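## Task

Place the printed block entirely inside the utility cart's top tray, and move the cart into the yellow bay so that all four of its wheels sit within the taped area and none touch the tape. The robot must not topple or be left leaning. Anything that stays in place only because the robot is holding it does not count.

## Robot and tools

ROBOT. A Hello Robot Stretch 3 with one arm. It has a two-wheel differential base (0.33 m long, 0.34 m wide) that cannot move sideways, a mast carrying a lift, a telescoping arm that extends toward the robot's RIGHT, a wrist (yaw, pitch, roll) and a gripper. To shift the gripper forward or back, drive the base. Turns pivot about the point between the drive wheels, 0.05 m behind the front edge. Arm retracted and wrist folded: the wrist pokes up to 0.06 m past the right side and a turn sweeps radius 0.28 m; an unfolded level wrist reaches beyond that.

FRAMES. Base frame: origin on the floor between the drive wheels, x forward, y left, z up. hand_pose is in this frame, located where closed fingertips meet; with all wrist joints at 0 its x axis is up, y points back along the arm to the mast, z to the rear. Odometry frame is the base frame at scene start; heading is positive to the left, range -3.142 to 3.142.

execute_actions. Argument actions: a list run in order (empty list just returns the state and images). Each action is {"robot": command, "steps": n, "until": condition}. steps: 1 to 450 control steps at 30 per second (default 1); {"steps": n} alone only waits. A command may hold:
- base: exactly one of translate_m (metres, offset from where the base is when this command begins, forward positive, magnitude at most 1) or rotate_rad (radians, offset turn in place, left/counter-clockwise positive, magnitude at most 3.2).
- joints: absolute targets by name; unnamed joints keep their goal. lift_m 0 to 1.1 (arm height); arm_m 0 to 0.52 (extension); wrist_yaw_rad -1.345 to 4.42 (0 along the arm, positive toward the front, 3.0 folded over the base); wrist_pitch_rad -1.57 to 0.451 (negative tips fingers down); wrist_roll_rad -2.911 to 2.911; gripper_m -0.089 to 0.179 (wider when higher; actual fingertip gap is 0.007 less when nearly shut, 0.025 less when wide, zero below 0.007); head_pan_rad -3.953 to 1.73 (positive left, -1.57 looks along the arm); head_tilt_rad -1.53 to 0.419 (negative down).
- contact_limits: {"arm_m": effort percent 1 to 100}, the motor effort at which the arm halts; lasts until the arm's next command.
Base and joints start together and keep running across later actions. Instead of one command, robot may take a list of up to 8 items run in sequence, including {"pause_s": s} (s at most 15). {"robot": {"stop": true}} brakes everything and clears the queue. A new command acts immediately and discards the rest of an older queue. until (needs steps) ends the action early: {"robot": {"status": "ended"}} fires when nothing is moving and no queue runs; fields can also be compared, e.g. {"lift_m": [">", 0.3], "base_status": ["!=", "moving"]}, with operators =, !=, <, <=, >, >=; {"any": {"status": "ended"}} fires when the first motion ends. An invalid action or out-of-range number rejects the entire call.

SPEED. Full base speed (0.30 m/s, 1.9 rad/s) only with lift_m under 0.30, arm_m under 0.03 and wrist_yaw_rad over 2.54; otherwise 0.10 m/s and 0.63 rad/s.

GRIPPER. Grip by commanding a value below the object's width; smaller squeezes harder, but a stall guard eases an overly hard squeeze and items may slip. Release by opening at least 0.02 beyond the touch value. Neither the reading nor "done" proves a hold; look at the cameras.

SELF-COLLISION. Fold or unfold the wrist only with lift_m 0.32 to 0.95, wrist_pitch_rad -0.4, roll near 0. After folding, the lift may drop to 0.25. With yaw below -0.4, keep pitch at -0.5 or lower.

BALANCE. Pushing on something rigid with the gripper above about 0.45 m, or pushing again after a contact_stop, can tip the robot. Driving while gripping or pushing something fixed, or snagging furniture (worst in reverse), can too. If tipping, reverse the last move in small steps, free the gripper, and if still tipped lower lift_m to about 0.2.

RESULTS. Each result is one instant with an image per camera (head_camera 896x504, nav_camera 672x504 fisheye, wrist_camera 644x364). base_status shows progress as (moved of goal). joint_goals, joint_status, measured_speeds (units per second), refusals count, queue (idle/running/done/dropped/stopped) and queue_left. Statuses: moving, done (within tolerance), off_target (rested away from goal, may still push), contact_stop (lift or arm pushed firmly and went slack), time_out, stopped, not_commanded, torque_fault (wrist servo off 10 s, limp). robot.on_its_own appears when the robot changed a goal, a joint is slack or off, a motor is loaded at rest, or base_tilt drifts 3 degrees or more. Lines refused:, dropped: and replaced: explain rejected goals, cut queues and how prior motions ended (indices from 0). lidar_m: 12 distances in 30-degree sectors counter-clockwise from straight ahead (4th left, 7th behind, 10th right), plane 0.17 m high, range 0.15 to 12 m, blind to clear objects. wrist_depth_mm and head_depth_mm: 7x7 median depths. motor_effort: percent, sign toward higher joint values, peak in brackets, fairly noisy. base_tilt in degrees, forward and right positive.

zoom_image. camera (head_camera, nav_camera or wrist_camera) and region [x0, y0, x1, y1] in that camera's pixels, top-left origin, at most 504 by 504.

finished_scene. Argument scene: the current scene number. Let all motion end first; the goal must hold without the robot supporting anything. Avoid drops, slams, hard hits, very hard pushes, torque faults and tipping. Loose objects may occasionally get bumped by something else.

Each tool is called after ">>>" as name([rows], argument=value, ...), one row to a line, values as JSON.

## Session

>>> execute_actions(actions=[])

Scene clock: 0.00 s.
robot.base_odometry: x=+0.000 y=+0.000 heading=+0.000 (m, m, rad; robot's odometry frame)
robot.turned_by_wheels: +0.000 (rad since the last result)
robot.turned_by_imu: +0.000 (rad since the last result)
robot.base_tilt: forward=+0.3 right=+0.4 (deg)
robot.lidar_m: 1.41 1.53 1.54 1.73 1.10 1.59 1.67 2.22 2.25 1.18 1.01 2.58
robot.head_depth_mm: 1734 2549 2731 2728 2715 2623 2225 / 1714 2363 2429 2393 2350 2323 2021 / 1725 2176 2157 2134 1982 1939 1890 / 1711 1969 1949 1926 1868 1846 1752 / 1714 1791 1781 1768 1714 1679 1559 / 1633 1653 1629 1619 1560 1443 1437 / 1524 1518 1515 1508 1485 1473 1469
robot.base_status: not_commanded
robot.joint_positions: lift_m=+0.494 arm_m=-0.001 wrist_yaw_rad=+2.839 wrist_pitch_rad=-0.380 wrist_roll_rad=-0.006 gripper_m=+0.037 head_pan_rad=+0.012 head_tilt_rad=+0.013
robot.joint_goals: lift_m=+0.494 arm_m=-0.001 wrist_yaw_rad=+2.839 wrist_pitch_rad=-0.380 wrist_roll_rad=-0.006 gripper_m=+0.037 head_pan_rad=+0.012 head_tilt_rad=+0.013
robot.joint_status: lift_m=not_commanded arm_m=not_commanded wrist_yaw_rad=not_commanded wrist_pitch_rad=not_commanded wrist_roll_rad=not_commanded gripper_m=not_commanded head_pan_rad=not_commanded head_tilt_rad=not_commanded
robot.measured_speeds: translate_m=+0.000 rotate_rad=+0.000 lift_m=+0.000 arm_m=+0.000 wrist_yaw_rad=+0.000 wrist_pitch_rad=+0.000 wrist_roll_rad=+0.000 head_pan_rad=+0.000 head_tilt_rad=+0.000
robot: refusals=0 queue=idle queue_left=0
robot.motor_effort: left_wheel=+0 right_wheel=-1 lift_m=+27 arm_m=+0 wrist_yaw_rad=-1 wrist_pitch_rad=+7 wrist_roll_rad=-1 gripper_m=+1 head_pan_rad=+0 head_tilt_rad=+1 (%)
robot.hand_pose: x=+0.0469 y=+0.0743 z=+0.5153 quat_wxyz=(+0.237, +0.704, +0.028, +0.669) (m; robot's base frame)
robot.wrist_depth_mm: - - - - - - - / - - - - - - - / - - - - - - - / - - - - - - - / 901 919 963 912 969 902 920 / 748 - 751 758 758 754 750 / 647 - 656 668 656 652 652
pictures: head_camera (sideways: a quarter turn clockwise sets it upright), nav_camera (sideways: a quarter turn counterclockwise sets it upright), wrist_camera
Images, in order (width x height): head_camera 896x504, nav_camera 672x504, wrist_camera 644x364.

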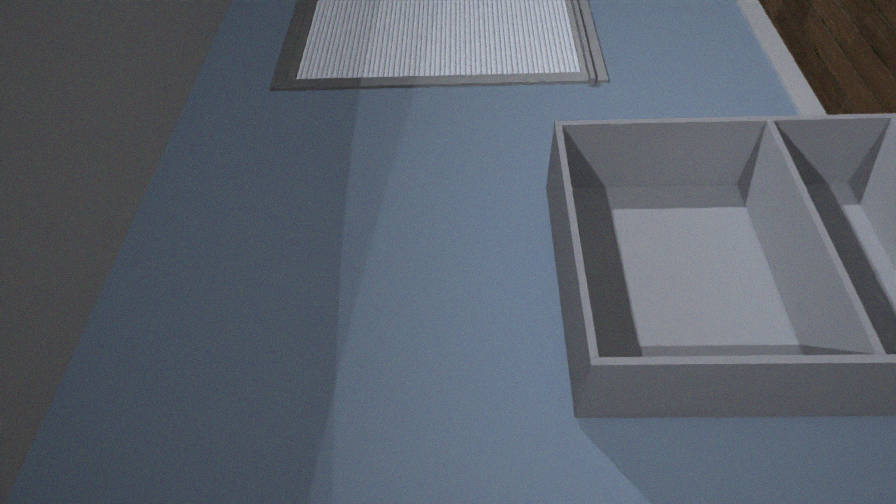

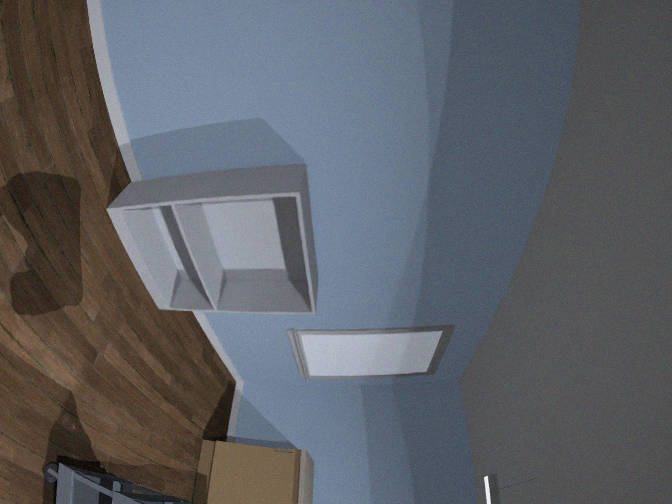

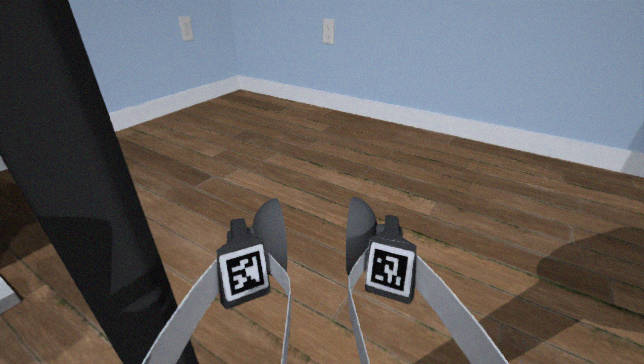

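>>> execute_actions([
  {"robot":{"joints":{"head_pan_rad":-1.3,"head_tilt_rad":-0.6}},"steps":100,"until":{"robot":{"status":"ended"}}},
])

>>> execute_actions([
  {"robot":{"joints":{"head_pan_rad":-2.9,"head_tilt_rad":-0.6}},"steps":100,"until":{"robot":{"status":"ended"}}},
])

Scene clock: 6.97 s.
robot.base_odometry: x=+0.000 y=+0.000 heading=+0.000 (m, m, rad; robot's odometry frame)
robot.turned_by_wheels: +0.000 (rad since the last result)
robot.turned_by_imu: +0.000 (rad since the last result)
robot.base_tilt: forward=+0.0 right=+0.6 (deg)
robot.lidar_m: 1.41 1.53 1.54 1.73 1.10 1.59 1.67 2.22 2.26 1.18 1.01 2.59
robot.head_depth_mm: 2752 2959 3038 2344 1795 1437 1207 / 3140 3402 3396 2365 1796 1452 1215 / 3079 3383 3090 2269 1805 1447 1213 / 2927 3170 1393 1511 1657 1450 1216 / 2830 2541 1350 1514 1604 1457 1215 / 2690 2415 1359 1453 1491 1411 1214 / 2593 2321 1364 1337 1542 1466 1220
robot.base_status: not_commanded
robot.joint_positions: lift_m=+0.494 arm_m=-0.001 wrist_yaw_rad=+2.839 wrist_pitch_rad=-0.380 wrist_roll_rad=-0.006 gripper_m=+0.037 head_pan_rad=-1.293 head_tilt_rad=-0.592
robot.joint_goals: lift_m=+0.494 arm_m=-0.001 wrist_yaw_rad=+2.839 wrist_pitch_rad=-0.380 wrist_roll_rad=-0.006 gripper_m=+0.037 head_pan_rad=-1.300 head_tilt_rad=-0.600
robot.joint_status: lift_m=not_commanded arm_m=not_commanded wrist_yaw_rad=not_commanded wrist_pitch_rad=not_commanded wrist_roll_rad=not_commanded gripper_m=not_commanded head_pan_rad=done head_tilt_rad=done
robot.measured_speeds: translate_m=+0.000 rotate_rad=+0.000 lift_m=+0.000 arm_m=+0.000 wrist_yaw_rad=+0.000 wrist_pitch_rad=+0.000 wrist_roll_rad=+0.000 head_pan_rad=+0.000 head_tilt_rad=+0.000
robot: refusals=0 queue=done queue_left=0
robot.motor_effort: left_wheel=+0(0) right_wheel=-1(1) lift_m=+27(26) arm_m=+0(0) wrist_yaw_rad=+0(1) wrist_pitch_rad=+7(7) wrist_roll_rad=-1(1) gripper_m=-1(1) head_pan_rad=-4(58) head_tilt_rad=-3(25) (%)
robot.hand_pose: x=+0.0469 y=+0.0743 z=+0.5153 quat_wxyz=(+0.237, +0.704, +0.028, +0.669) (m; robot's base frame)
robot.wrist_depth_mm: - - - - - - - / - - - - - - - / - - - - - - - / - - - - - - - / 893 942 934 934 958 919 918 / 741 - 736 765 733 758 759 / 644 - 640 651 651 667 658
pictures: head_camera (sideways: a quarter turn clockwise sets it upright), nav_camera (sideways: a quarter turn counterclockwise sets it upright), wrist_camera
Images, in order (width x height): head_camera 896x504, nav_camera 672x504, wrist_camera 644x364.

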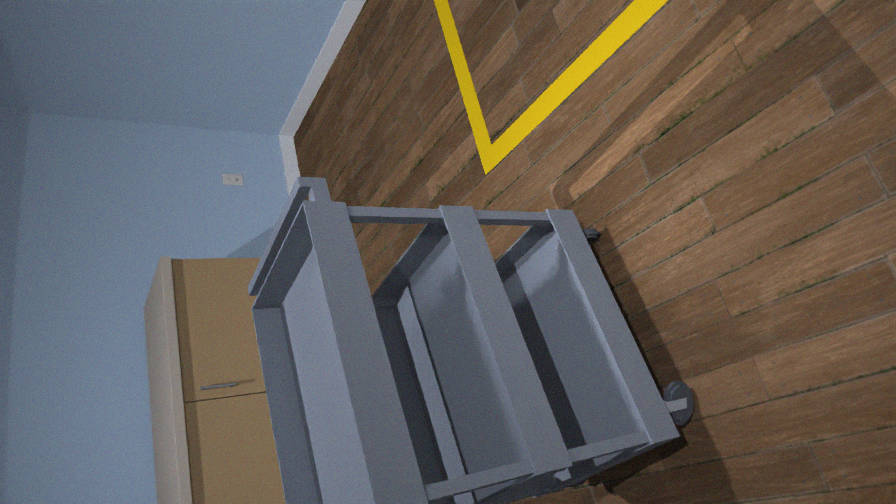

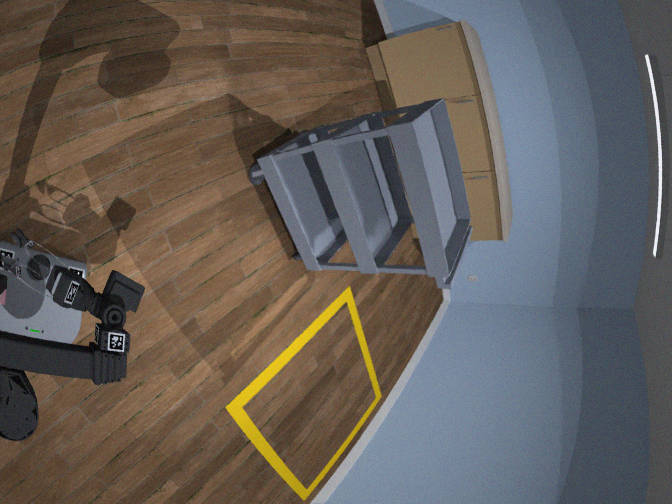

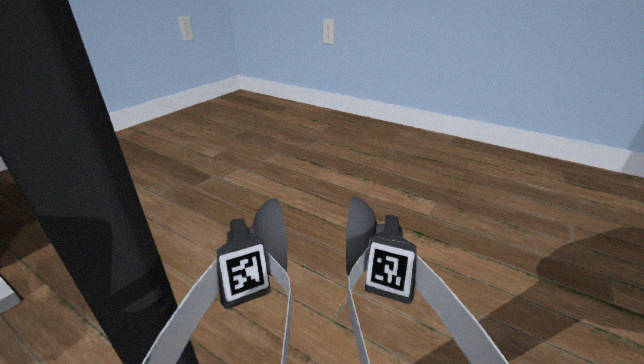

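Scene clock: 8.30 s.
robot.base_odometry: x=+0.000 y=+0.000 heading=+0.000 (m, m, rad; robot's odometry frame)
robot.turned_by_wheels: +0.000 (rad since the last result)
robot.turned_by_imu: +0.000 (rad since the last result)
robot.base_tilt: forward=+0.2 right=+0.4 (deg)
robot.lidar_m: 1.41 1.52 1.54 1.73 1.10 1.58 1.67 2.22 2.25 1.18 1.01 2.58
robot.head_depth_mm: 1861 1991 1521 2095 1791 1445 1206 / 2139 2296 1530 2015 1801 1437 1210 / 2193 2437 2595 2402 1805 1447 1214 / 2085 2286 2564 2400 1800 1456 1210 / 1967 2159 2420 2367 1783 1446 1211 / 1882 2076 2284 2376 1817 1456 1216 / 1802 1961 2168 2299 1816 1458 1217
robot.base_status: not_commanded
robot.joint_positions: lift_m=+0.494 arm_m=-0.001 wrist_yaw_rad=+2.839 wrist_pitch_rad=-0.380 wrist_roll_rad=-0.006 gripper_m=+0.037 head_pan_rad=-2.893 head_tilt_rad=-0.592
robot.joint_goals: lift_m=+0.494 arm_m=-0.001 wrist_yaw_rad=+2.839 wrist_pitch_rad=-0.380 wrist_roll_rad=-0.006 gripper_m=+0.037 head_pan_rad=-2.900 head_tilt_rad=-0.600
robot.joint_status: lift_m=not_commanded arm_m=not_commanded wrist_yaw_rad=not_commanded wrist_pitch_rad=not_commanded wrist_roll_rad=not_commanded gripper_m=not_commanded head_pan_rad=done head_tilt_rad=done
robot.measured_speeds: translate_m=+0.000 rotate_rad=+0.000 lift_m=+0.000 arm_m=+0.000 wrist_yaw_rad=+0.000 wrist_pitch_rad=+0.000 wrist_roll_rad=+0.000 head_pan_rad=+0.000 head_tilt_rad=+0.000
robot: refusals=0 queue=done queue_left=0
robot.motor_effort: left_wheel=+0(0) right_wheel=-1(1) lift_m=+26(27) arm_m=+0(0) wrist_yaw_rad=-1(0) wrist_pitch_rad=+7(7) wrist_roll_rad=+0(0) gripper_m=+0(0) head_pan_rad=-5(59) head_tilt_rad=-2(6) (%)
robot.hand_pose: x=+0.0469 y=+0.0743 z=+0.5153 quat_wxyz=(+0.237, +0.704, +0.028, +0.669) (m; robot's base frame)
robot.wrist_depth_mm: - - - - - - - / - - - - - - - / - - - - - - - / - - - - - - - / 898 933 954 907 934 924 918 / 769 - 728 762 740 759 770 / 641 - 650 651 658 656 651
pictures: head_camera (sideways: a quarter turn clockwise sets it upright), nav_camera (sideways: a quarter turn counterclockwise sets it upright), wrist_camera
Images, in order (width x height): head_camera 896x504, nav_camera 672x504, wrist_camera 644x364.

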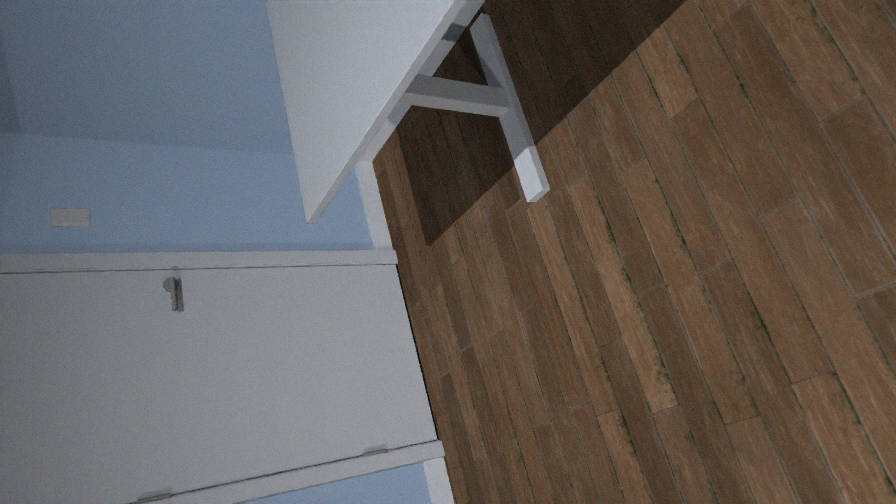

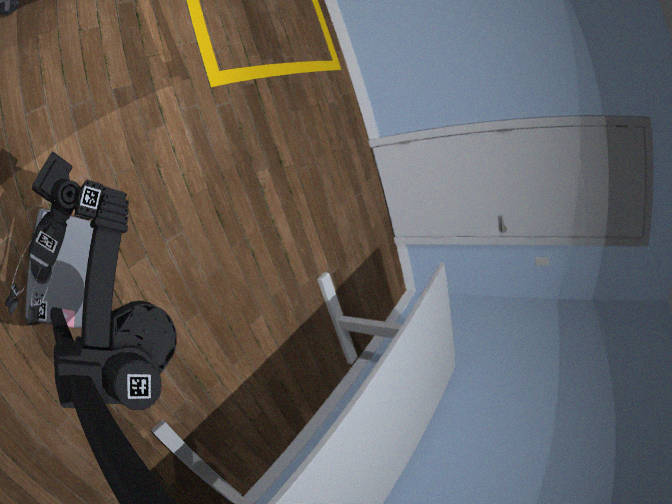

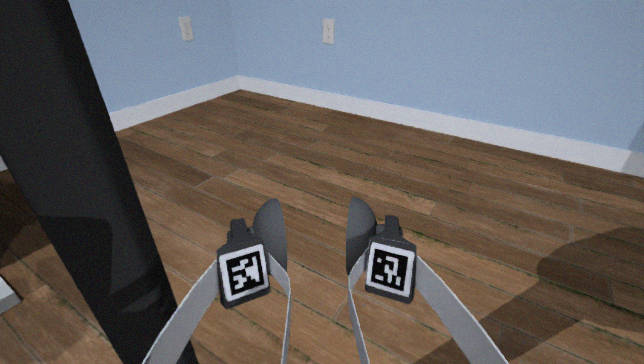

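>>> execute_actions([
  {"robot":{"joints":{"head_pan_rad":-3.9,"head_tilt_rad":-0.5}},"steps":100,"until":{"robot":{"status":"ended"}}},
])

Scene clock: 21.87 s.
robot.base_odometry: x=+0.000 y=+0.000 heading=+0.000 (m, m, rad; robot's odometry frame)
robot.turned_by_wheels: +0.000 (rad since the last result)
robot.turned_by_imu: +0.000 (rad since the last result)
robot.base_tilt: forward=+0.3 right=+0.5 (deg)
robot.lidar_m: 1.41 1.53 1.54 1.74 1.10 1.59 1.67 2.22 2.25 1.17 1.01 2.59
robot.head_depth_mm: - - - - - - - / 1271 1403 1519 - - - - / 1275 1416 1550 1220 993 1490 1266 / 1297 1426 1574 1220 1766 1550 1275 / 1316 1444 1579 1226 1777 1553 1276 / 1346 1466 1591 1232 1776 1560 1276 / 1358 1490 1612 1226 1780 1561 1273
robot.base_status: not_commanded
robot.joint_positions: lift_m=+0.494 arm_m=-0.001 wrist_yaw_rad=+2.839 wrist_pitch_rad=-0.380 wrist_roll_rad=-0.006 gripper_m=+0.037 head_pan_rad=-3.893 head_tilt_rad=-0.507
robot.joint_goals: lift_m=+0.494 arm_m=-0.001 wrist_yaw_rad=+2.839 wrist_pitch_rad=-0.380 wrist_roll_rad=-0.006 gripper_m=+0.037 head_pan_rad=-3.900 head_tilt_rad=-0.500
robot.joint_status: lift_m=not_commanded arm_m=not_commanded wrist_yaw_rad=not_commanded wrist_pitch_rad=not_commanded wrist_roll_rad=not_commanded gripper_m=not_commanded head_pan_rad=done head_tilt_rad=done
robot.measured_speeds: translate_m=+0.000 rotate_rad=+0.000 lift_m=+0.000 arm_m=+0.000 wrist_yaw_rad=+0.000 wrist_pitch_rad=+0.000 wrist_roll_rad=+0.000 head_pan_rad=+0.000 head_tilt_rad=+0.000
robot: refusals=0 queue=done queue_left=0
robot.motor_effort: left_wheel=+0(0) right_wheel=-1(2) lift_m=+27(27) arm_m=+1(0) wrist_yaw_rad=-1(1) wrist_pitch_rad=+7(7) wrist_roll_rad=+0(0) gripper_m=-1(1) head_pan_rad=-5(58) head_tilt_rad=+2(8) (%)
robot.hand_pose: x=+0.0469 y=+0.0743 z=+0.5153 quat_wxyz=(+0.237, +0.704, +0.028, +0.669) (m; robot's base frame)
robot.wrist_depth_mm: - - - - - - - / - - - - - - - / - - - - - - - / - - - - - - - / 912 929 949 899 946 923 923 / 746 - 745 754 740 787 770 / 654 - 654 650 659 663 643
pictures: head_camera (sideways: a quarter turn clockwise sets it upright), nav_camera (sideways: a quarter turn counterclockwise sets it upright), wrist_camera
Images, in order (width x height): head_camera 896x504, nav_camera 672x504, wrist_camera 644x364.

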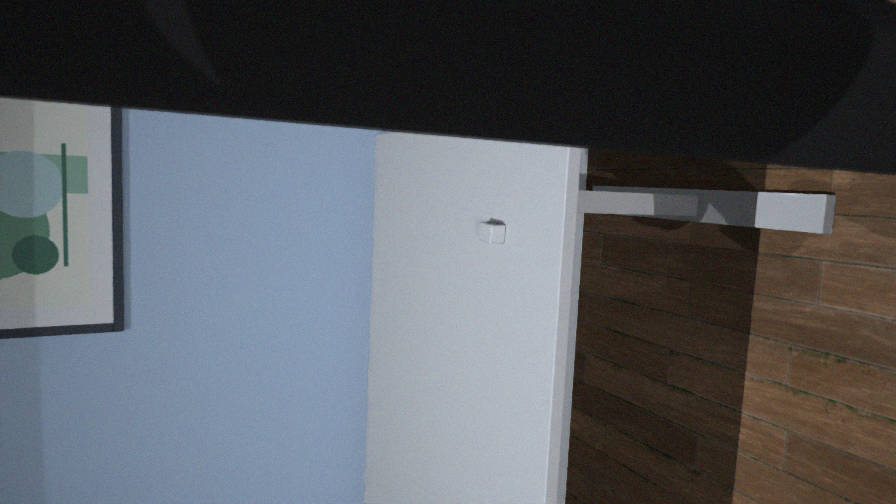

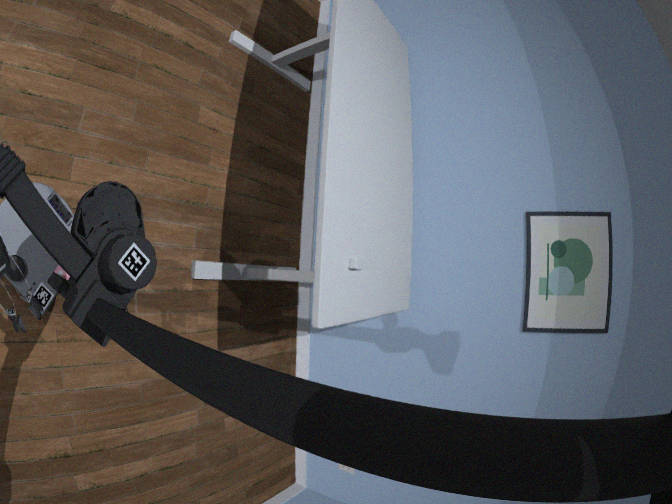

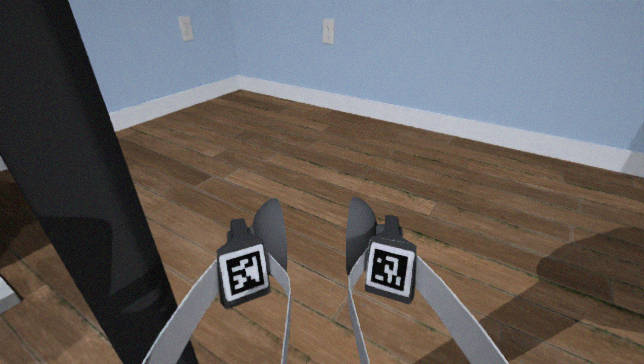

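>>> execute_actions([
  {"robot":[{"base":{"rotate_rad":-0.78},"joints":{"lift_m":0.9}},{"base":{"translate_m":-0.3}},{"base":{"rotate_rad":-1.57},"joints":{"head_pan_rad":-1.57,"head_tilt_rad":-0.8}},{"joints":{"wrist_yaw_rad":0,"wrist_pitch_rad":-0.4,"gripper_m":0.12}}],"steps":450,"until":{"robot":{"status":"ended"}}},
])

Scene clock: 47.40 s.
robot.base_odometry: x=-0.213 y=+0.211 heading=-2.350 (m, m, rad; robot's odometry frame)
robot.turned_by_wheels: -2.350 (rad since the last result)
robot.turned_by_imu: -2.389 (rad since the last result)
robot.base_tilt: forward=+0.1 right=+0.4 (deg)
robot.lidar_m: 2.18 2.35 1.36 1.31 1.97 1.58 1.56 1.66 1.29 0.80 1.37 1.46
robot.head_depth_mm: 1057 1209 1400 1675 - - - / 1058 1210 1339 855 - - 1083 / 1074 1201 1022 828 - - 1083 / 1072 1210 1018 805 - 1263 1100 / 1081 1211 1029 818 1446 1288 1124 / 1090 1230 1032 808 1451 1289 1122 / 1098 1230 1034 808 1445 1300 1126
robot.base_status: done (rotate_rad -1.5698 of -1.5700)
robot.joint_positions: lift_m=+0.899 arm_m=-0.001 wrist_yaw_rad=+0.003 wrist_pitch_rad=-0.413 wrist_roll_rad=-0.006 gripper_m=+0.120 head_pan_rad=-1.577 head_tilt_rad=-0.790
robot.joint_goals: lift_m=+0.900 arm_m=-0.001 wrist_yaw_rad=+0.000 wrist_pitch_rad=-0.400 wrist_roll_rad=-0.006 gripper_m=+0.120 head_pan_rad=-1.570 head_tilt_rad=-0.800
robot.joint_status: lift_m=done arm_m=not_commanded wrist_yaw_rad=done wrist_pitch_rad=done wrist_roll_rad=not_commanded gripper_m=done head_pan_rad=done head_tilt_rad=done
robot.measured_speeds: translate_m=+0.000 rotate_rad=+0.000 lift_m=+0.000 arm_m=+0.000 wrist_yaw_rad=+0.000 wrist_pitch_rad=+0.000 wrist_roll_rad=+0.000 head_pan_rad=+0.000 head_tilt_rad=+0.000
robot: refusals=0 queue=done queue_left=0
robot.motor_effort: left_wheel=+5(11) right_wheel=-4(6) lift_m=+37(37) arm_m=+0(0) wrist_yaw_rad=-4(2) wrist_pitch_rad=+6(8) wrist_roll_rad=+0(1) gripper_m=+1(81) head_pan_rad=+4(58) head_tilt_rad=-3(15) (%)
robot.hand_pose: x=-0.0209 y=-0.3694 z=+0.9131 quat_wxyz=(+0.695, +0.147, -0.689, -0.144) (m; robot's base frame)
robot.wrist_depth_mm: 974 933 957 920 920 865 873 / - - - 915 995 922 951 / 712 698 697 709 - - - / 532 546 538 546 577 - - / 432 452 443 438 435 - - / 381 - 366 371 373 - - / - - - - - - -
pictures: head_camera (sideways: a quarter turn clockwise sets it upright), nav_camera (sideways: a quarter turn counterclockwise sets it upright), wrist_camera
Images, in order (width x height): head_camera 896x504, nav_camera 672x504, wrist_camera 644x364.

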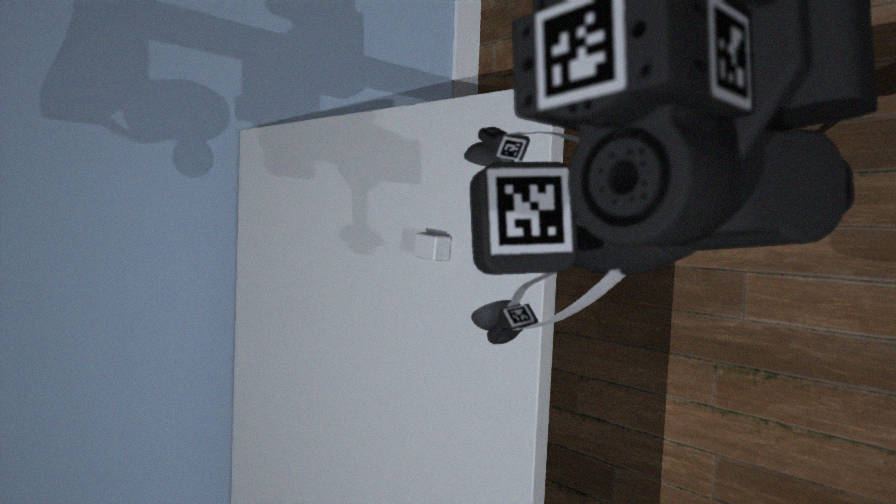

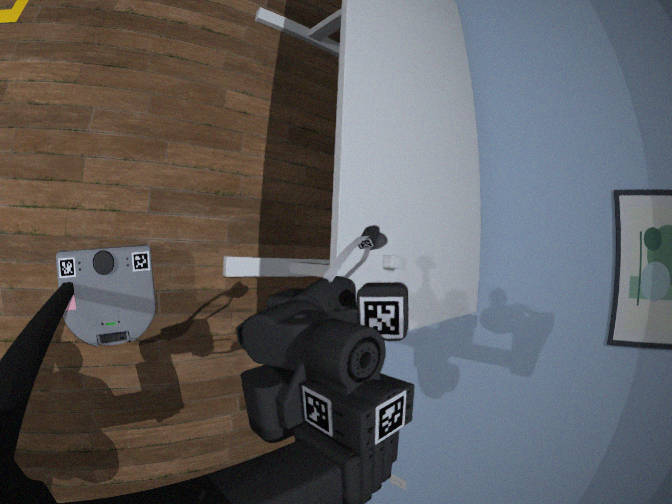

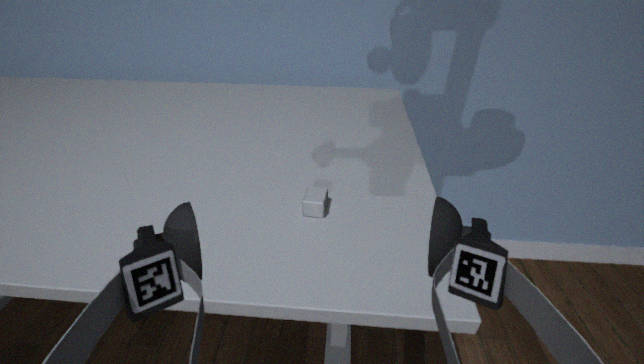

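>>> execute_actions([
  {"robot":[{"base":{"translate_m":0.01},"joints":{"lift_m":0.77,"arm_m":0.14}}],"steps":450,"until":{"robot":{"status":"ended"}}},
])

Scene clock: 55.90 s.
robot.base_odometry: x=-0.220 y=+0.204 heading=-2.350 (m, m, rad; robot's odometry frame)
robot.turned_by_wheels: +0.000 (rad since the last result)
robot.turned_by_imu: +0.000 (rad since the last result)
robot.base_tilt: forward=+0.2 right=+0.4 (deg)
robot.lidar_m: 2.17 2.35 1.36 1.31 1.98 1.59 1.57 1.66 1.30 0.80 1.37 1.45
robot.head_depth_mm: 1056 1203 1396 1675 1576 - - / 1064 1208 1319 856 - 1279 1125 / 1071 1207 1023 830 - 1265 1131 / 1078 1211 1028 832 1462 1279 1119 / 1086 1221 1025 808 1433 1291 1121 / 1090 1232 1030 808 1443 1290 1127 / 1092 1238 1028 809 1449 1298 1128
robot.base_status: done (translate_m +0.0100 of +0.0100)
robot.joint_positions: lift_m=+0.771 arm_m=+0.140 wrist_yaw_rad=+0.001 wrist_pitch_rad=-0.414 wrist_roll_rad=-0.006 gripper_m=+0.120 head_pan_rad=-1.577 head_tilt_rad=-0.790
robot.joint_goals: lift_m=+0.770 arm_m=+0.140 wrist_yaw_rad=+0.000 wrist_pitch_rad=-0.400 wrist_roll_rad=-0.006 gripper_m=+0.120 head_pan_rad=-1.570 head_tilt_rad=-0.800
robot.joint_status: lift_m=done arm_m=done wrist_yaw_rad=done wrist_pitch_rad=done wrist_roll_rad=not_commanded gripper_m=done head_pan_rad=done head_tilt_rad=done
robot.measured_speeds: translate_m=+0.000 rotate_rad=+0.000 lift_m=+0.000 arm_m=+0.000 wrist_yaw_rad=+0.000 wrist_pitch_rad=+0.000 wrist_roll_rad=+0.000 head_pan_rad=+0.000 head_tilt_rad=+0.000
robot: refusals=0 queue=done queue_left=0
robot.motor_effort: left_wheel=+4(11) right_wheel=-4(6) lift_m=+12(37) arm_m=+3(4) wrist_yaw_rad=-1(4) wrist_pitch_rad=+7(6) wrist_roll_rad=+0(0) gripper_m=-1(1) head_pan_rad=+4(5) head_tilt_rad=-3(3) (%)
robot.hand_pose: x=-0.0212 y=-0.5095 z=+0.7842 quat_wxyz=(+0.695, +0.147, -0.689, -0.145) (m; robot's base frame)
robot.wrist_depth_mm: 823 832 811 802 808 760 736 / 586 602 601 595 604 844 801 / 412 408 413 413 416 887 878 / 314 315 316 296 320 336 998 / 254 267 257 257 257 268 - / 214 - 216 216 216 217 - / 190 186 186 186 187 186 193
pictures: head_camera (sideways: a quarter turn clockwise sets it upright), nav_camera (sideways: a quarter turn counterclockwise sets it upright), wrist_camera
Images, in order (width x height): head_camera 896x504, nav_camera 672x504, wrist_camera 644x364.

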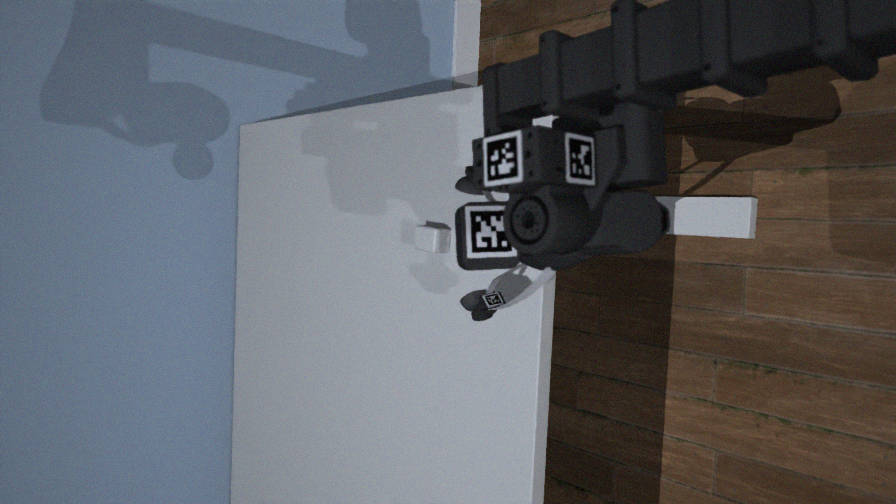

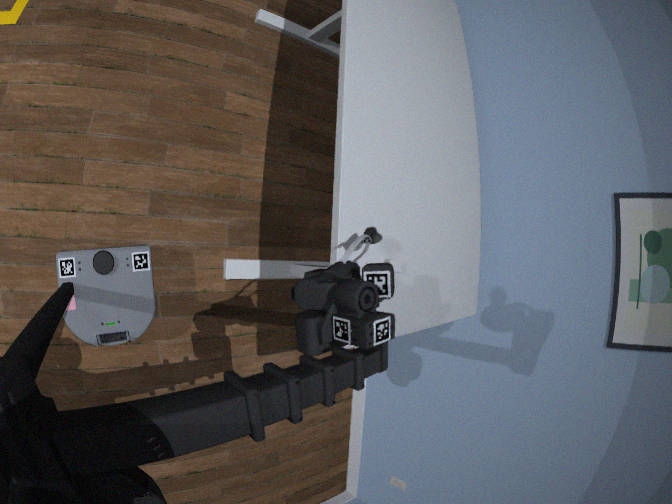

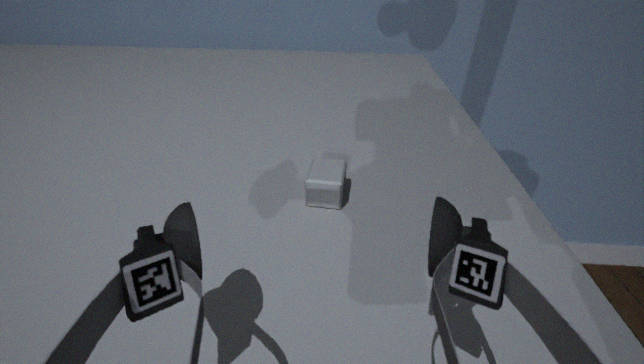

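>>> execute_actions([
  {"robot":[{"joints":{"lift_m":0.75,"arm_m":0.235}}],"steps":450,"until":{"robot":{"status":"ended"}}},
])

Scene clock: 64.67 s.
robot.base_odometry: x=-0.220 y=+0.204 heading=-2.350 (m, m, rad; robot's odometry frame)
robot.turned_by_wheels: +0.000 (rad since the last result)
robot.turned_by_imu: +0.000 (rad since the last result)
robot.base_tilt: forward=+0.3 right=+0.6 (deg)
robot.lidar_m: 2.17 2.36 1.36 1.30 1.98 1.59 1.57 1.66 1.29 0.80 1.37 1.45
robot.head_depth_mm: 1051 1206 1398 1681 1550 - - / 1062 1205 1315 1577 - 1296 1122 / 1070 1204 1024 - 1445 1283 1125 / 1076 1215 1024 871 1443 1288 1123 / 1083 1218 1026 805 1450 1287 1123 / 1092 1227 1021 810 1452 1298 1124 / 1104 1241 1025 807 1447 1288 1130
robot.base_status: done (translate_m +0.0100 of +0.0100)
robot.joint_positions: lift_m=+0.751 arm_m=+0.235 wrist_yaw_rad=+0.001 wrist_pitch_rad=-0.414 wrist_roll_rad=-0.006 gripper_m=+0.120 head_pan_rad=-1.577 head_tilt_rad=-0.790
robot.joint_goals: lift_m=+0.750 arm_m=+0.235 wrist_yaw_rad=+0.000 wrist_pitch_rad=-0.400 wrist_roll_rad=-0.006 gripper_m=+0.120 head_pan_rad=-1.570 head_tilt_rad=-0.800
robot.joint_status: lift_m=done arm_m=done wrist_yaw_rad=done wrist_pitch_rad=done wrist_roll_rad=not_commanded gripper_m=done head_pan_rad=done head_tilt_rad=done
robot.measured_speeds: translate_m=+0.000 rotate_rad=+0.000 lift_m=+0.000 arm_m=+0.000 wrist_yaw_rad=+0.000 wrist_pitch_rad=+0.000 wrist_roll_rad=+0.000 head_pan_rad=+0.000 head_tilt_rad=+0.000
robot: refusals=0 queue=done queue_left=0
robot.motor_effort: left_wheel=+5(5) right_wheel=-3(4) lift_m=+12(13) arm_m=+4(3) wrist_yaw_rad=-2(2) wrist_pitch_rad=+7(7) wrist_roll_rad=-1(0) gripper_m=+0(1) head_pan_rad=+6(4) head_tilt_rad=-3(3) (%)
robot.hand_pose: x=-0.0212 y=-0.6045 z=+0.7642 quat_wxyz=(+0.695, +0.147, -0.689, -0.145) (m; robot's base frame)
robot.wrist_depth_mm: 735 713 717 710 712 673 655 / 529 528 529 526 541 743 715 / 365 365 371 371 371 764 784 / 277 279 282 284 286 284 846 / 228 234 227 203 229 240 251 / 189 - 192 189 194 193 193 / - 165 165 166 165 166 167
pictures: head_camera (sideways: a quarter turn clockwise sets it upright), nav_camera (sideways: a quarter turn counterclockwise sets it upright), wrist_camera
Images, in order (width x height): head_camera 896x504, nav_camera 672x504, wrist_camera 644x364.

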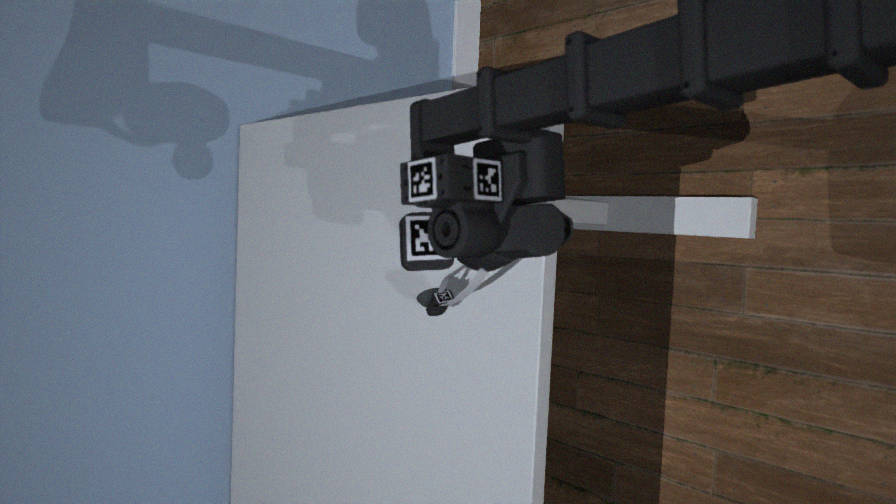

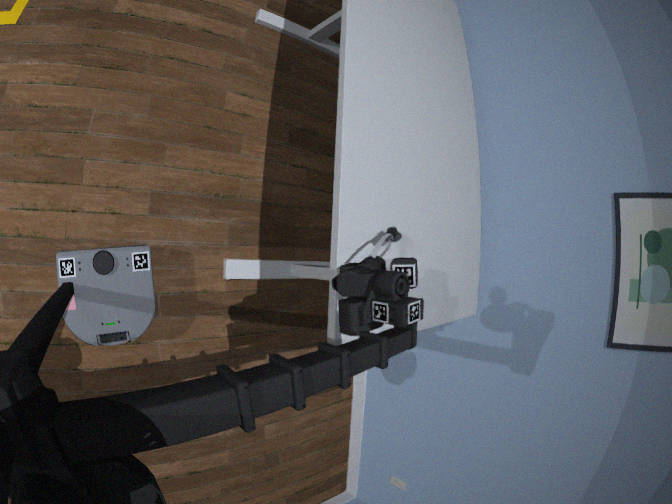

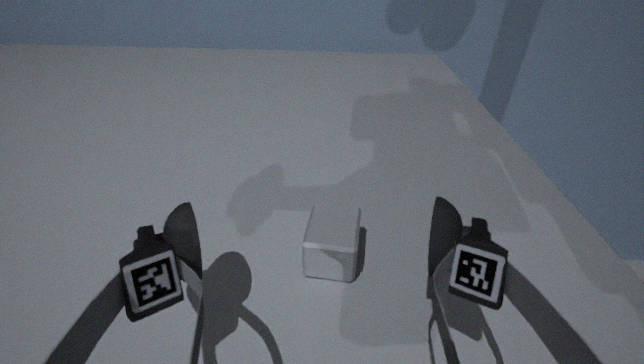

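>>> execute_actions([
  {"robot":[{"joints":{"lift_m":0.738,"arm_m":0.25}},{"joints":{"gripper_m":0.015}},{"joints":{"lift_m":0.95}}],"steps":450,"until":{"robot":{"status":"ended"}}},
])

Scene clock: 77.43 s.
robot.base_odometry: x=-0.220 y=+0.204 heading=-2.350 (m, m, rad; robot's odometry frame)
robot.turned_by_wheels: +0.000 (rad since the last result)
robot.turned_by_imu: -0.001 (rad since the last result)
robot.base_tilt: forward=+0.1 right=+0.4 (deg)
robot.lidar_m: 2.17 2.35 1.36 1.30 1.98 1.59 1.57 1.66 1.29 0.80 1.37 1.45
robot.head_depth_mm: 1053 - - 1683 1510 1293 1114 / 1060 - 1377 830 1404 1289 1118 / 1068 - 913 806 1369 1285 1123 / 1074 1181 950 805 1410 1291 1123 / 1082 1219 1027 806 1446 1287 1126 / 1090 1226 1025 807 1445 1292 1123 / 1094 1228 1026 807 1446 1289 1125
robot.base_status: done (translate_m +0.0100 of +0.0100)
robot.joint_positions: lift_m=+0.949 arm_m=+0.250 wrist_yaw_rad=+0.001 wrist_pitch_rad=-0.415 wrist_roll_rad=-0.006 gripper_m=+0.015 head_pan_rad=-1.577 head_tilt_rad=-0.790
robot.joint_goals: lift_m=+0.950 arm_m=+0.250 wrist_yaw_rad=+0.000 wrist_pitch_rad=-0.400 wrist_roll_rad=-0.006 gripper_m=+0.015 head_pan_rad=-1.570 head_tilt_rad=-0.800
robot.joint_status: lift_m=done arm_m=done wrist_yaw_rad=done wrist_pitch_rad=done wrist_roll_rad=not_commanded gripper_m=done head_pan_rad=done head_tilt_rad=done
robot.measured_speeds: translate_m=+0.000 rotate_rad=+0.000 lift_m=+0.000 arm_m=+0.000 wrist_yaw_rad=+0.000 wrist_pitch_rad=+0.000 wrist_roll_rad=+0.000 head_pan_rad=+0.000 head_tilt_rad=+0.000
robot: refusals=0 queue=done queue_left=0
robot.motor_effort: left_wheel=+5(4) right_wheel=-4(3) lift_m=+37(38) arm_m=+4(3) wrist_yaw_rad=-2(2) wrist_pitch_rad=+7(7) wrist_roll_rad=-1(0) gripper_m=-7(81) head_pan_rad=+3(3) head_tilt_rad=-3(3) (%)
robot.hand_pose: x=-0.0212 y=-0.6193 z=+0.9625 quat_wxyz=(+0.694, +0.147, -0.689, -0.145) (m; robot's base frame)
robot.wrist_depth_mm: 747 713 708 681 692 668 663 / 810 778 785 759 740 732 716 / 799 806 813 798 805 809 781 / 616 622 626 626 658 876 893 / 502 501 518 170 522 - 987 / 424 423 423 403 416 - - / 364 366 368 362 366 - -
pictures: head_camera (sideways: a quarter turn clockwise sets it upright), nav_camera (sideways: a quarter turn counterclockwise sets it upright), wrist_camera
Images, in order (width x height): head_camera 896x504, nav_camera 672x504, wrist_camera 644x364.

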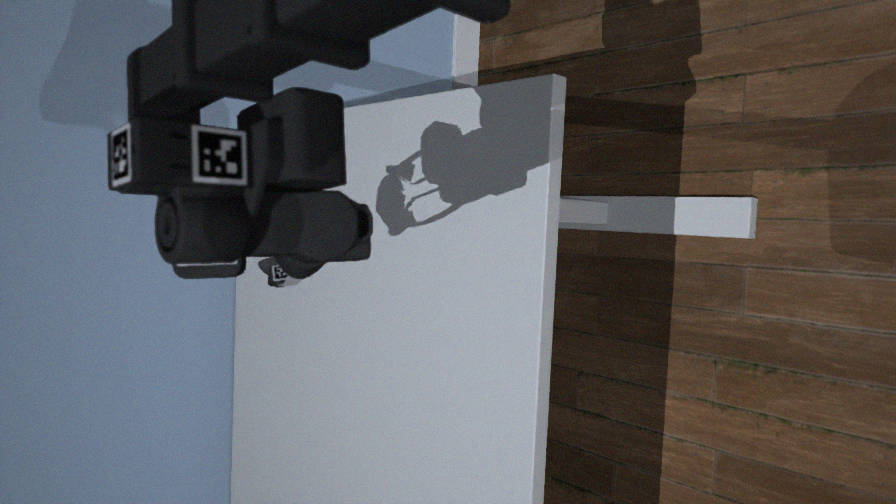

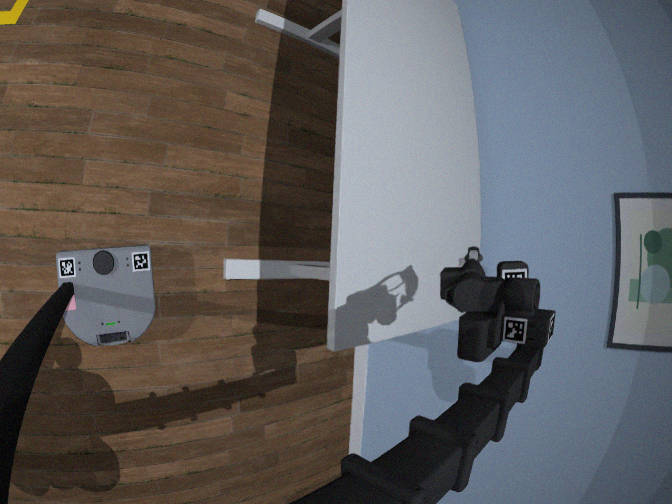

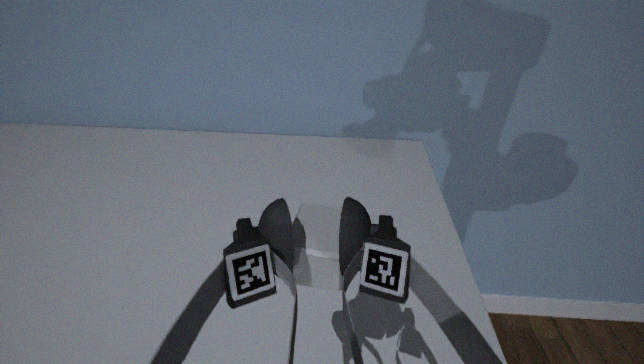

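>>> execute_actions([
  {"robot":[{"joints":{"lift_m":1.08,"arm_m":0.0}},{"base":{"rotate_rad":1.16}},{"base":{"translate_m":0.87}}],"steps":450,"until":{"robot":{"status":"ended"}}},
  {"robot":[{"base":{"rotate_rad":2.0}}],"steps":450,"until":{"robot":{"status":"ended"}}},
])

Scene clock: 118.73 s.
robot.base_odometry: x=+0.103 y=-0.604 heading=+0.810 (m, m, rad; robot's odometry frame)
robot.turned_by_wheels: +3.160 (rad since the last result)
robot.turned_by_imu: +3.211 (rad since the last result)
robot.base_tilt: forward=+0.1 right=+0.5 (deg)
robot.lidar_m: 1.54 1.99 1.66 2.11 2.29 1.95 1.93 2.09 0.53 0.51 0.53 1.79
robot.head_depth_mm: - - - - 900 1244 1121 / - - - - 1066 1208 1117 / - - - - 923 1214 1119 / - 971 - 745 962 1209 1126 / 1794 1933 889 684 961 1196 1125 / 1813 1972 889 681 961 1211 1125 / 1815 2149 2178 676 1480 1292 1124
robot.base_status: done (rotate_rad +1.9998 of +2.0000)
robot.joint_positions: lift_m=+1.079 arm_m=+0.000 wrist_yaw_rad=+0.001 wrist_pitch_rad=-0.416 wrist_roll_rad=-0.006 gripper_m=+0.015 head_pan_rad=-1.577 head_tilt_rad=-0.790
robot.joint_goals: lift_m=+1.080 arm_m=+0.000 wrist_yaw_rad=+0.000 wrist_pitch_rad=-0.400 wrist_roll_rad=-0.006 gripper_m=+0.015 head_pan_rad=-1.570 head_tilt_rad=-0.800
robot.joint_status: lift_m=done arm_m=done wrist_yaw_rad=done wrist_pitch_rad=done wrist_roll_rad=not_commanded gripper_m=done head_pan_rad=done head_tilt_rad=done
robot.measured_speeds: translate_m=+0.000 rotate_rad=+0.000 lift_m=+0.000 arm_m=+0.000 wrist_yaw_rad=+0.000 wrist_pitch_rad=+0.000 wrist_roll_rad=+0.000 head_pan_rad=+0.000 head_tilt_rad=+0.000
robot: refusals=0 queue=done queue_left=0
robot.motor_effort: left_wheel=-5(15) right_wheel=+2(4) lift_m=+36(38) arm_m=-3(3) wrist_yaw_rad=-2(1) wrist_pitch_rad=+7(7) wrist_roll_rad=-1(0) gripper_m=-7(7) head_pan_rad=+5(4) head_tilt_rad=-3(3) (%)
robot.hand_pose: x=-0.0212 y=-0.3700 z=+1.0925 quat_wxyz=(+0.694, +0.147, -0.689, -0.145) (m; robot's base frame)
robot.wrist_depth_mm: - - - - - - - / - - - - - - - / - - - - - - - / - - 712 717 702 681 - / - - 596 171 599 564 - / - 490 447 402 431 474 438 / - - 706 715 709 485 -
pictures: head_camera (sideways: a quarter turn clockwise sets it upright), nav_camera (sideways: a quarter turn counterclockwise sets it upright), wrist_camera
Images, in order (width x height): head_camera 896x504, nav_camera 672x504, wrist_camera 644x364.

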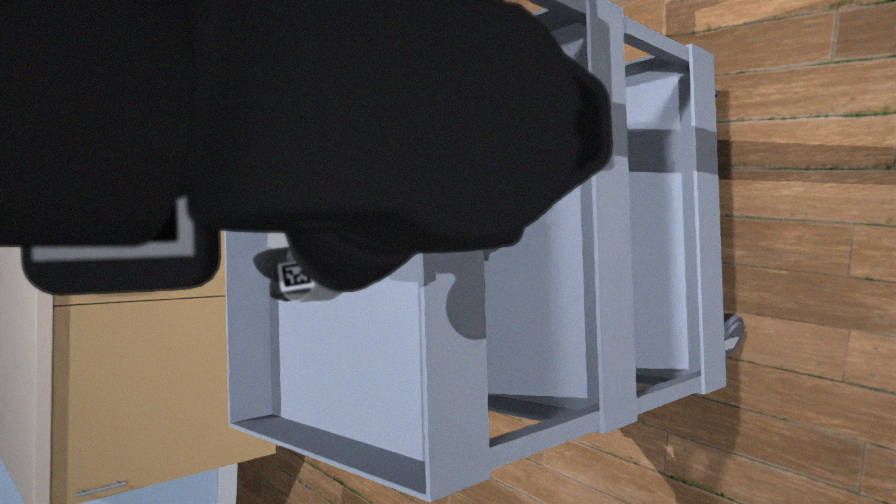

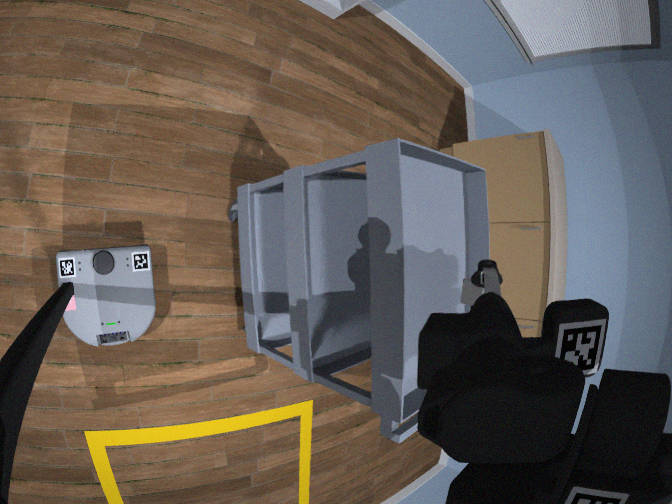

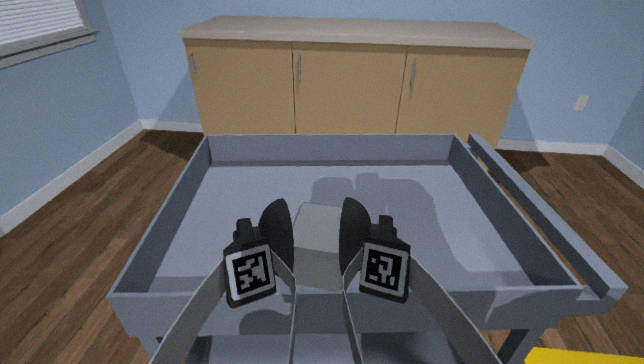

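>>> execute_actions([
  {"robot":[{"joints":{"lift_m":0.9,"arm_m":0.36}},{"joints":{"lift_m":0.82}},{"joints":{"gripper_m":0.07}},{"joints":{"arm_m":0.27,"head_pan_rad":-2.3,"head_tilt_rad":-0.9}},{"joints":{"gripper_m":0.0}}],"steps":450,"until":{"robot":{"status":"ended"}}},
])

Scene clock: 140.87 s.
robot.base_odometry: x=+0.103 y=-0.604 heading=+0.810 (m, m, rad; robot's odometry frame)
robot.turned_by_wheels: +0.000 (rad since the last result)
robot.turned_by_imu: -0.001 (rad since the last result)
robot.base_tilt: forward=+0.1 right=+0.3 (deg)
robot.lidar_m: 1.54 1.99 1.66 2.10 2.29 1.95 1.93 2.09 0.49 0.47 0.49 1.78
robot.head_depth_mm: 2052 2288 2012 1667 1422 1263 - / 2288 2466 1999 1673 1417 - - / 2601 2560 1996 1679 1486 - - / 2853 2535 1953 1673 - 1196 1130 / 2695 2541 713 926 - 1217 1100 / 2463 2031 766 - 953 1161 1095 / 1783 903 792 982 903 1096 1094
robot.base_status: done (rotate_rad +2.0000 of +2.0000)
robot.joint_positions: lift_m=+0.821 arm_m=+0.271 wrist_yaw_rad=+0.000 wrist_pitch_rad=-0.348 wrist_roll_rad=-0.003 gripper_m=+0.000 head_pan_rad=-2.293 head_tilt_rad=-0.888
robot.joint_goals: lift_m=+0.820 arm_m=+0.270 wrist_yaw_rad=+0.000 wrist_pitch_rad=-0.400 wrist_roll_rad=-0.003 gripper_m=+0.000 head_pan_rad=-2.300 head_tilt_rad=-0.900
robot.joint_status: lift_m=done arm_m=done wrist_yaw_rad=done wrist_pitch_rad=done wrist_roll_rad=not_commanded gripper_m=done head_pan_rad=done head_tilt_rad=done
robot.measured_speeds: translate_m=+0.000 rotate_rad=+0.000 lift_m=+0.000 arm_m=+0.000 wrist_yaw_rad=+0.000 wrist_pitch_rad=+0.000 wrist_roll_rad=+0.000 head_pan_rad=+0.000 head_tilt_rad=+0.000
robot: refusals=0 queue=done queue_left=0
robot.on_its_own: wrist_pitch_rad is at rest, and its effort (-27) is outside its rest range (-20 to +32)
robot.motor_effort: left_wheel=-1(5) right_wheel=-1(2) lift_m=+11(37) arm_m=-5(7) wrist_yaw_rad=-1(2) wrist_pitch_rad=-27(31) wrist_roll_rad=-2(2) gripper_m=-3(81) head_pan_rad=-5(52) head_tilt_rad=-3(13) (%)
robot.hand_pose: x=-0.0214 y=-0.6483 z=+0.8494 quat_wxyz=(+0.698, +0.123, -0.695, -0.122) (m; robot's base frame)
robot.wrist_depth_mm: - - - - - - - / - - - - - - - / 335 399 413 411 423 421 387 / 303 328 327 328 325 327 327 / 257 256 255 - 256 253 255 / 211 210 210 197 210 210 211 / 178 179 179 179 180 179 178
pictures: head_camera (sideways: a quarter turn clockwise sets it upright), nav_camera (sideways: a quarter turn counterclockwise sets it upright), wrist_camera
Images, in order (width x height): head_camera 896x504, nav_camera 672x504, wrist_camera 644x364.

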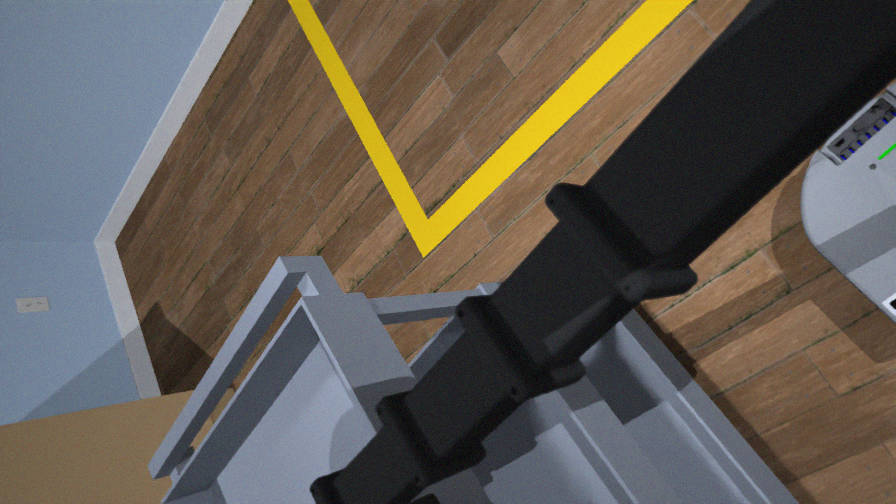

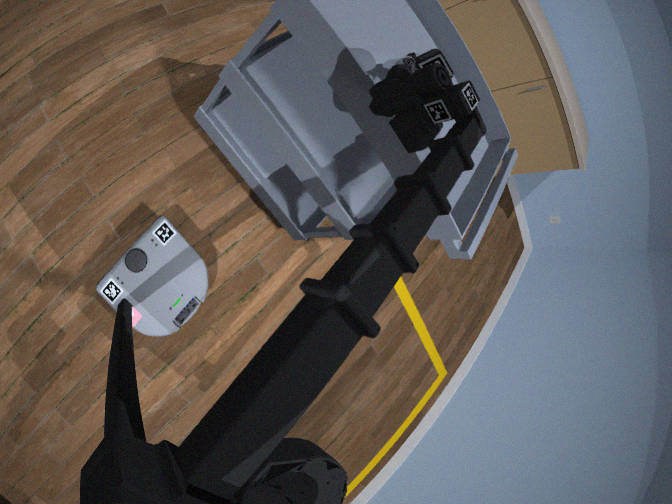

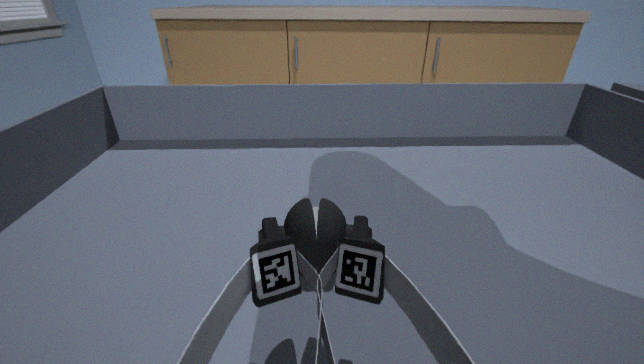

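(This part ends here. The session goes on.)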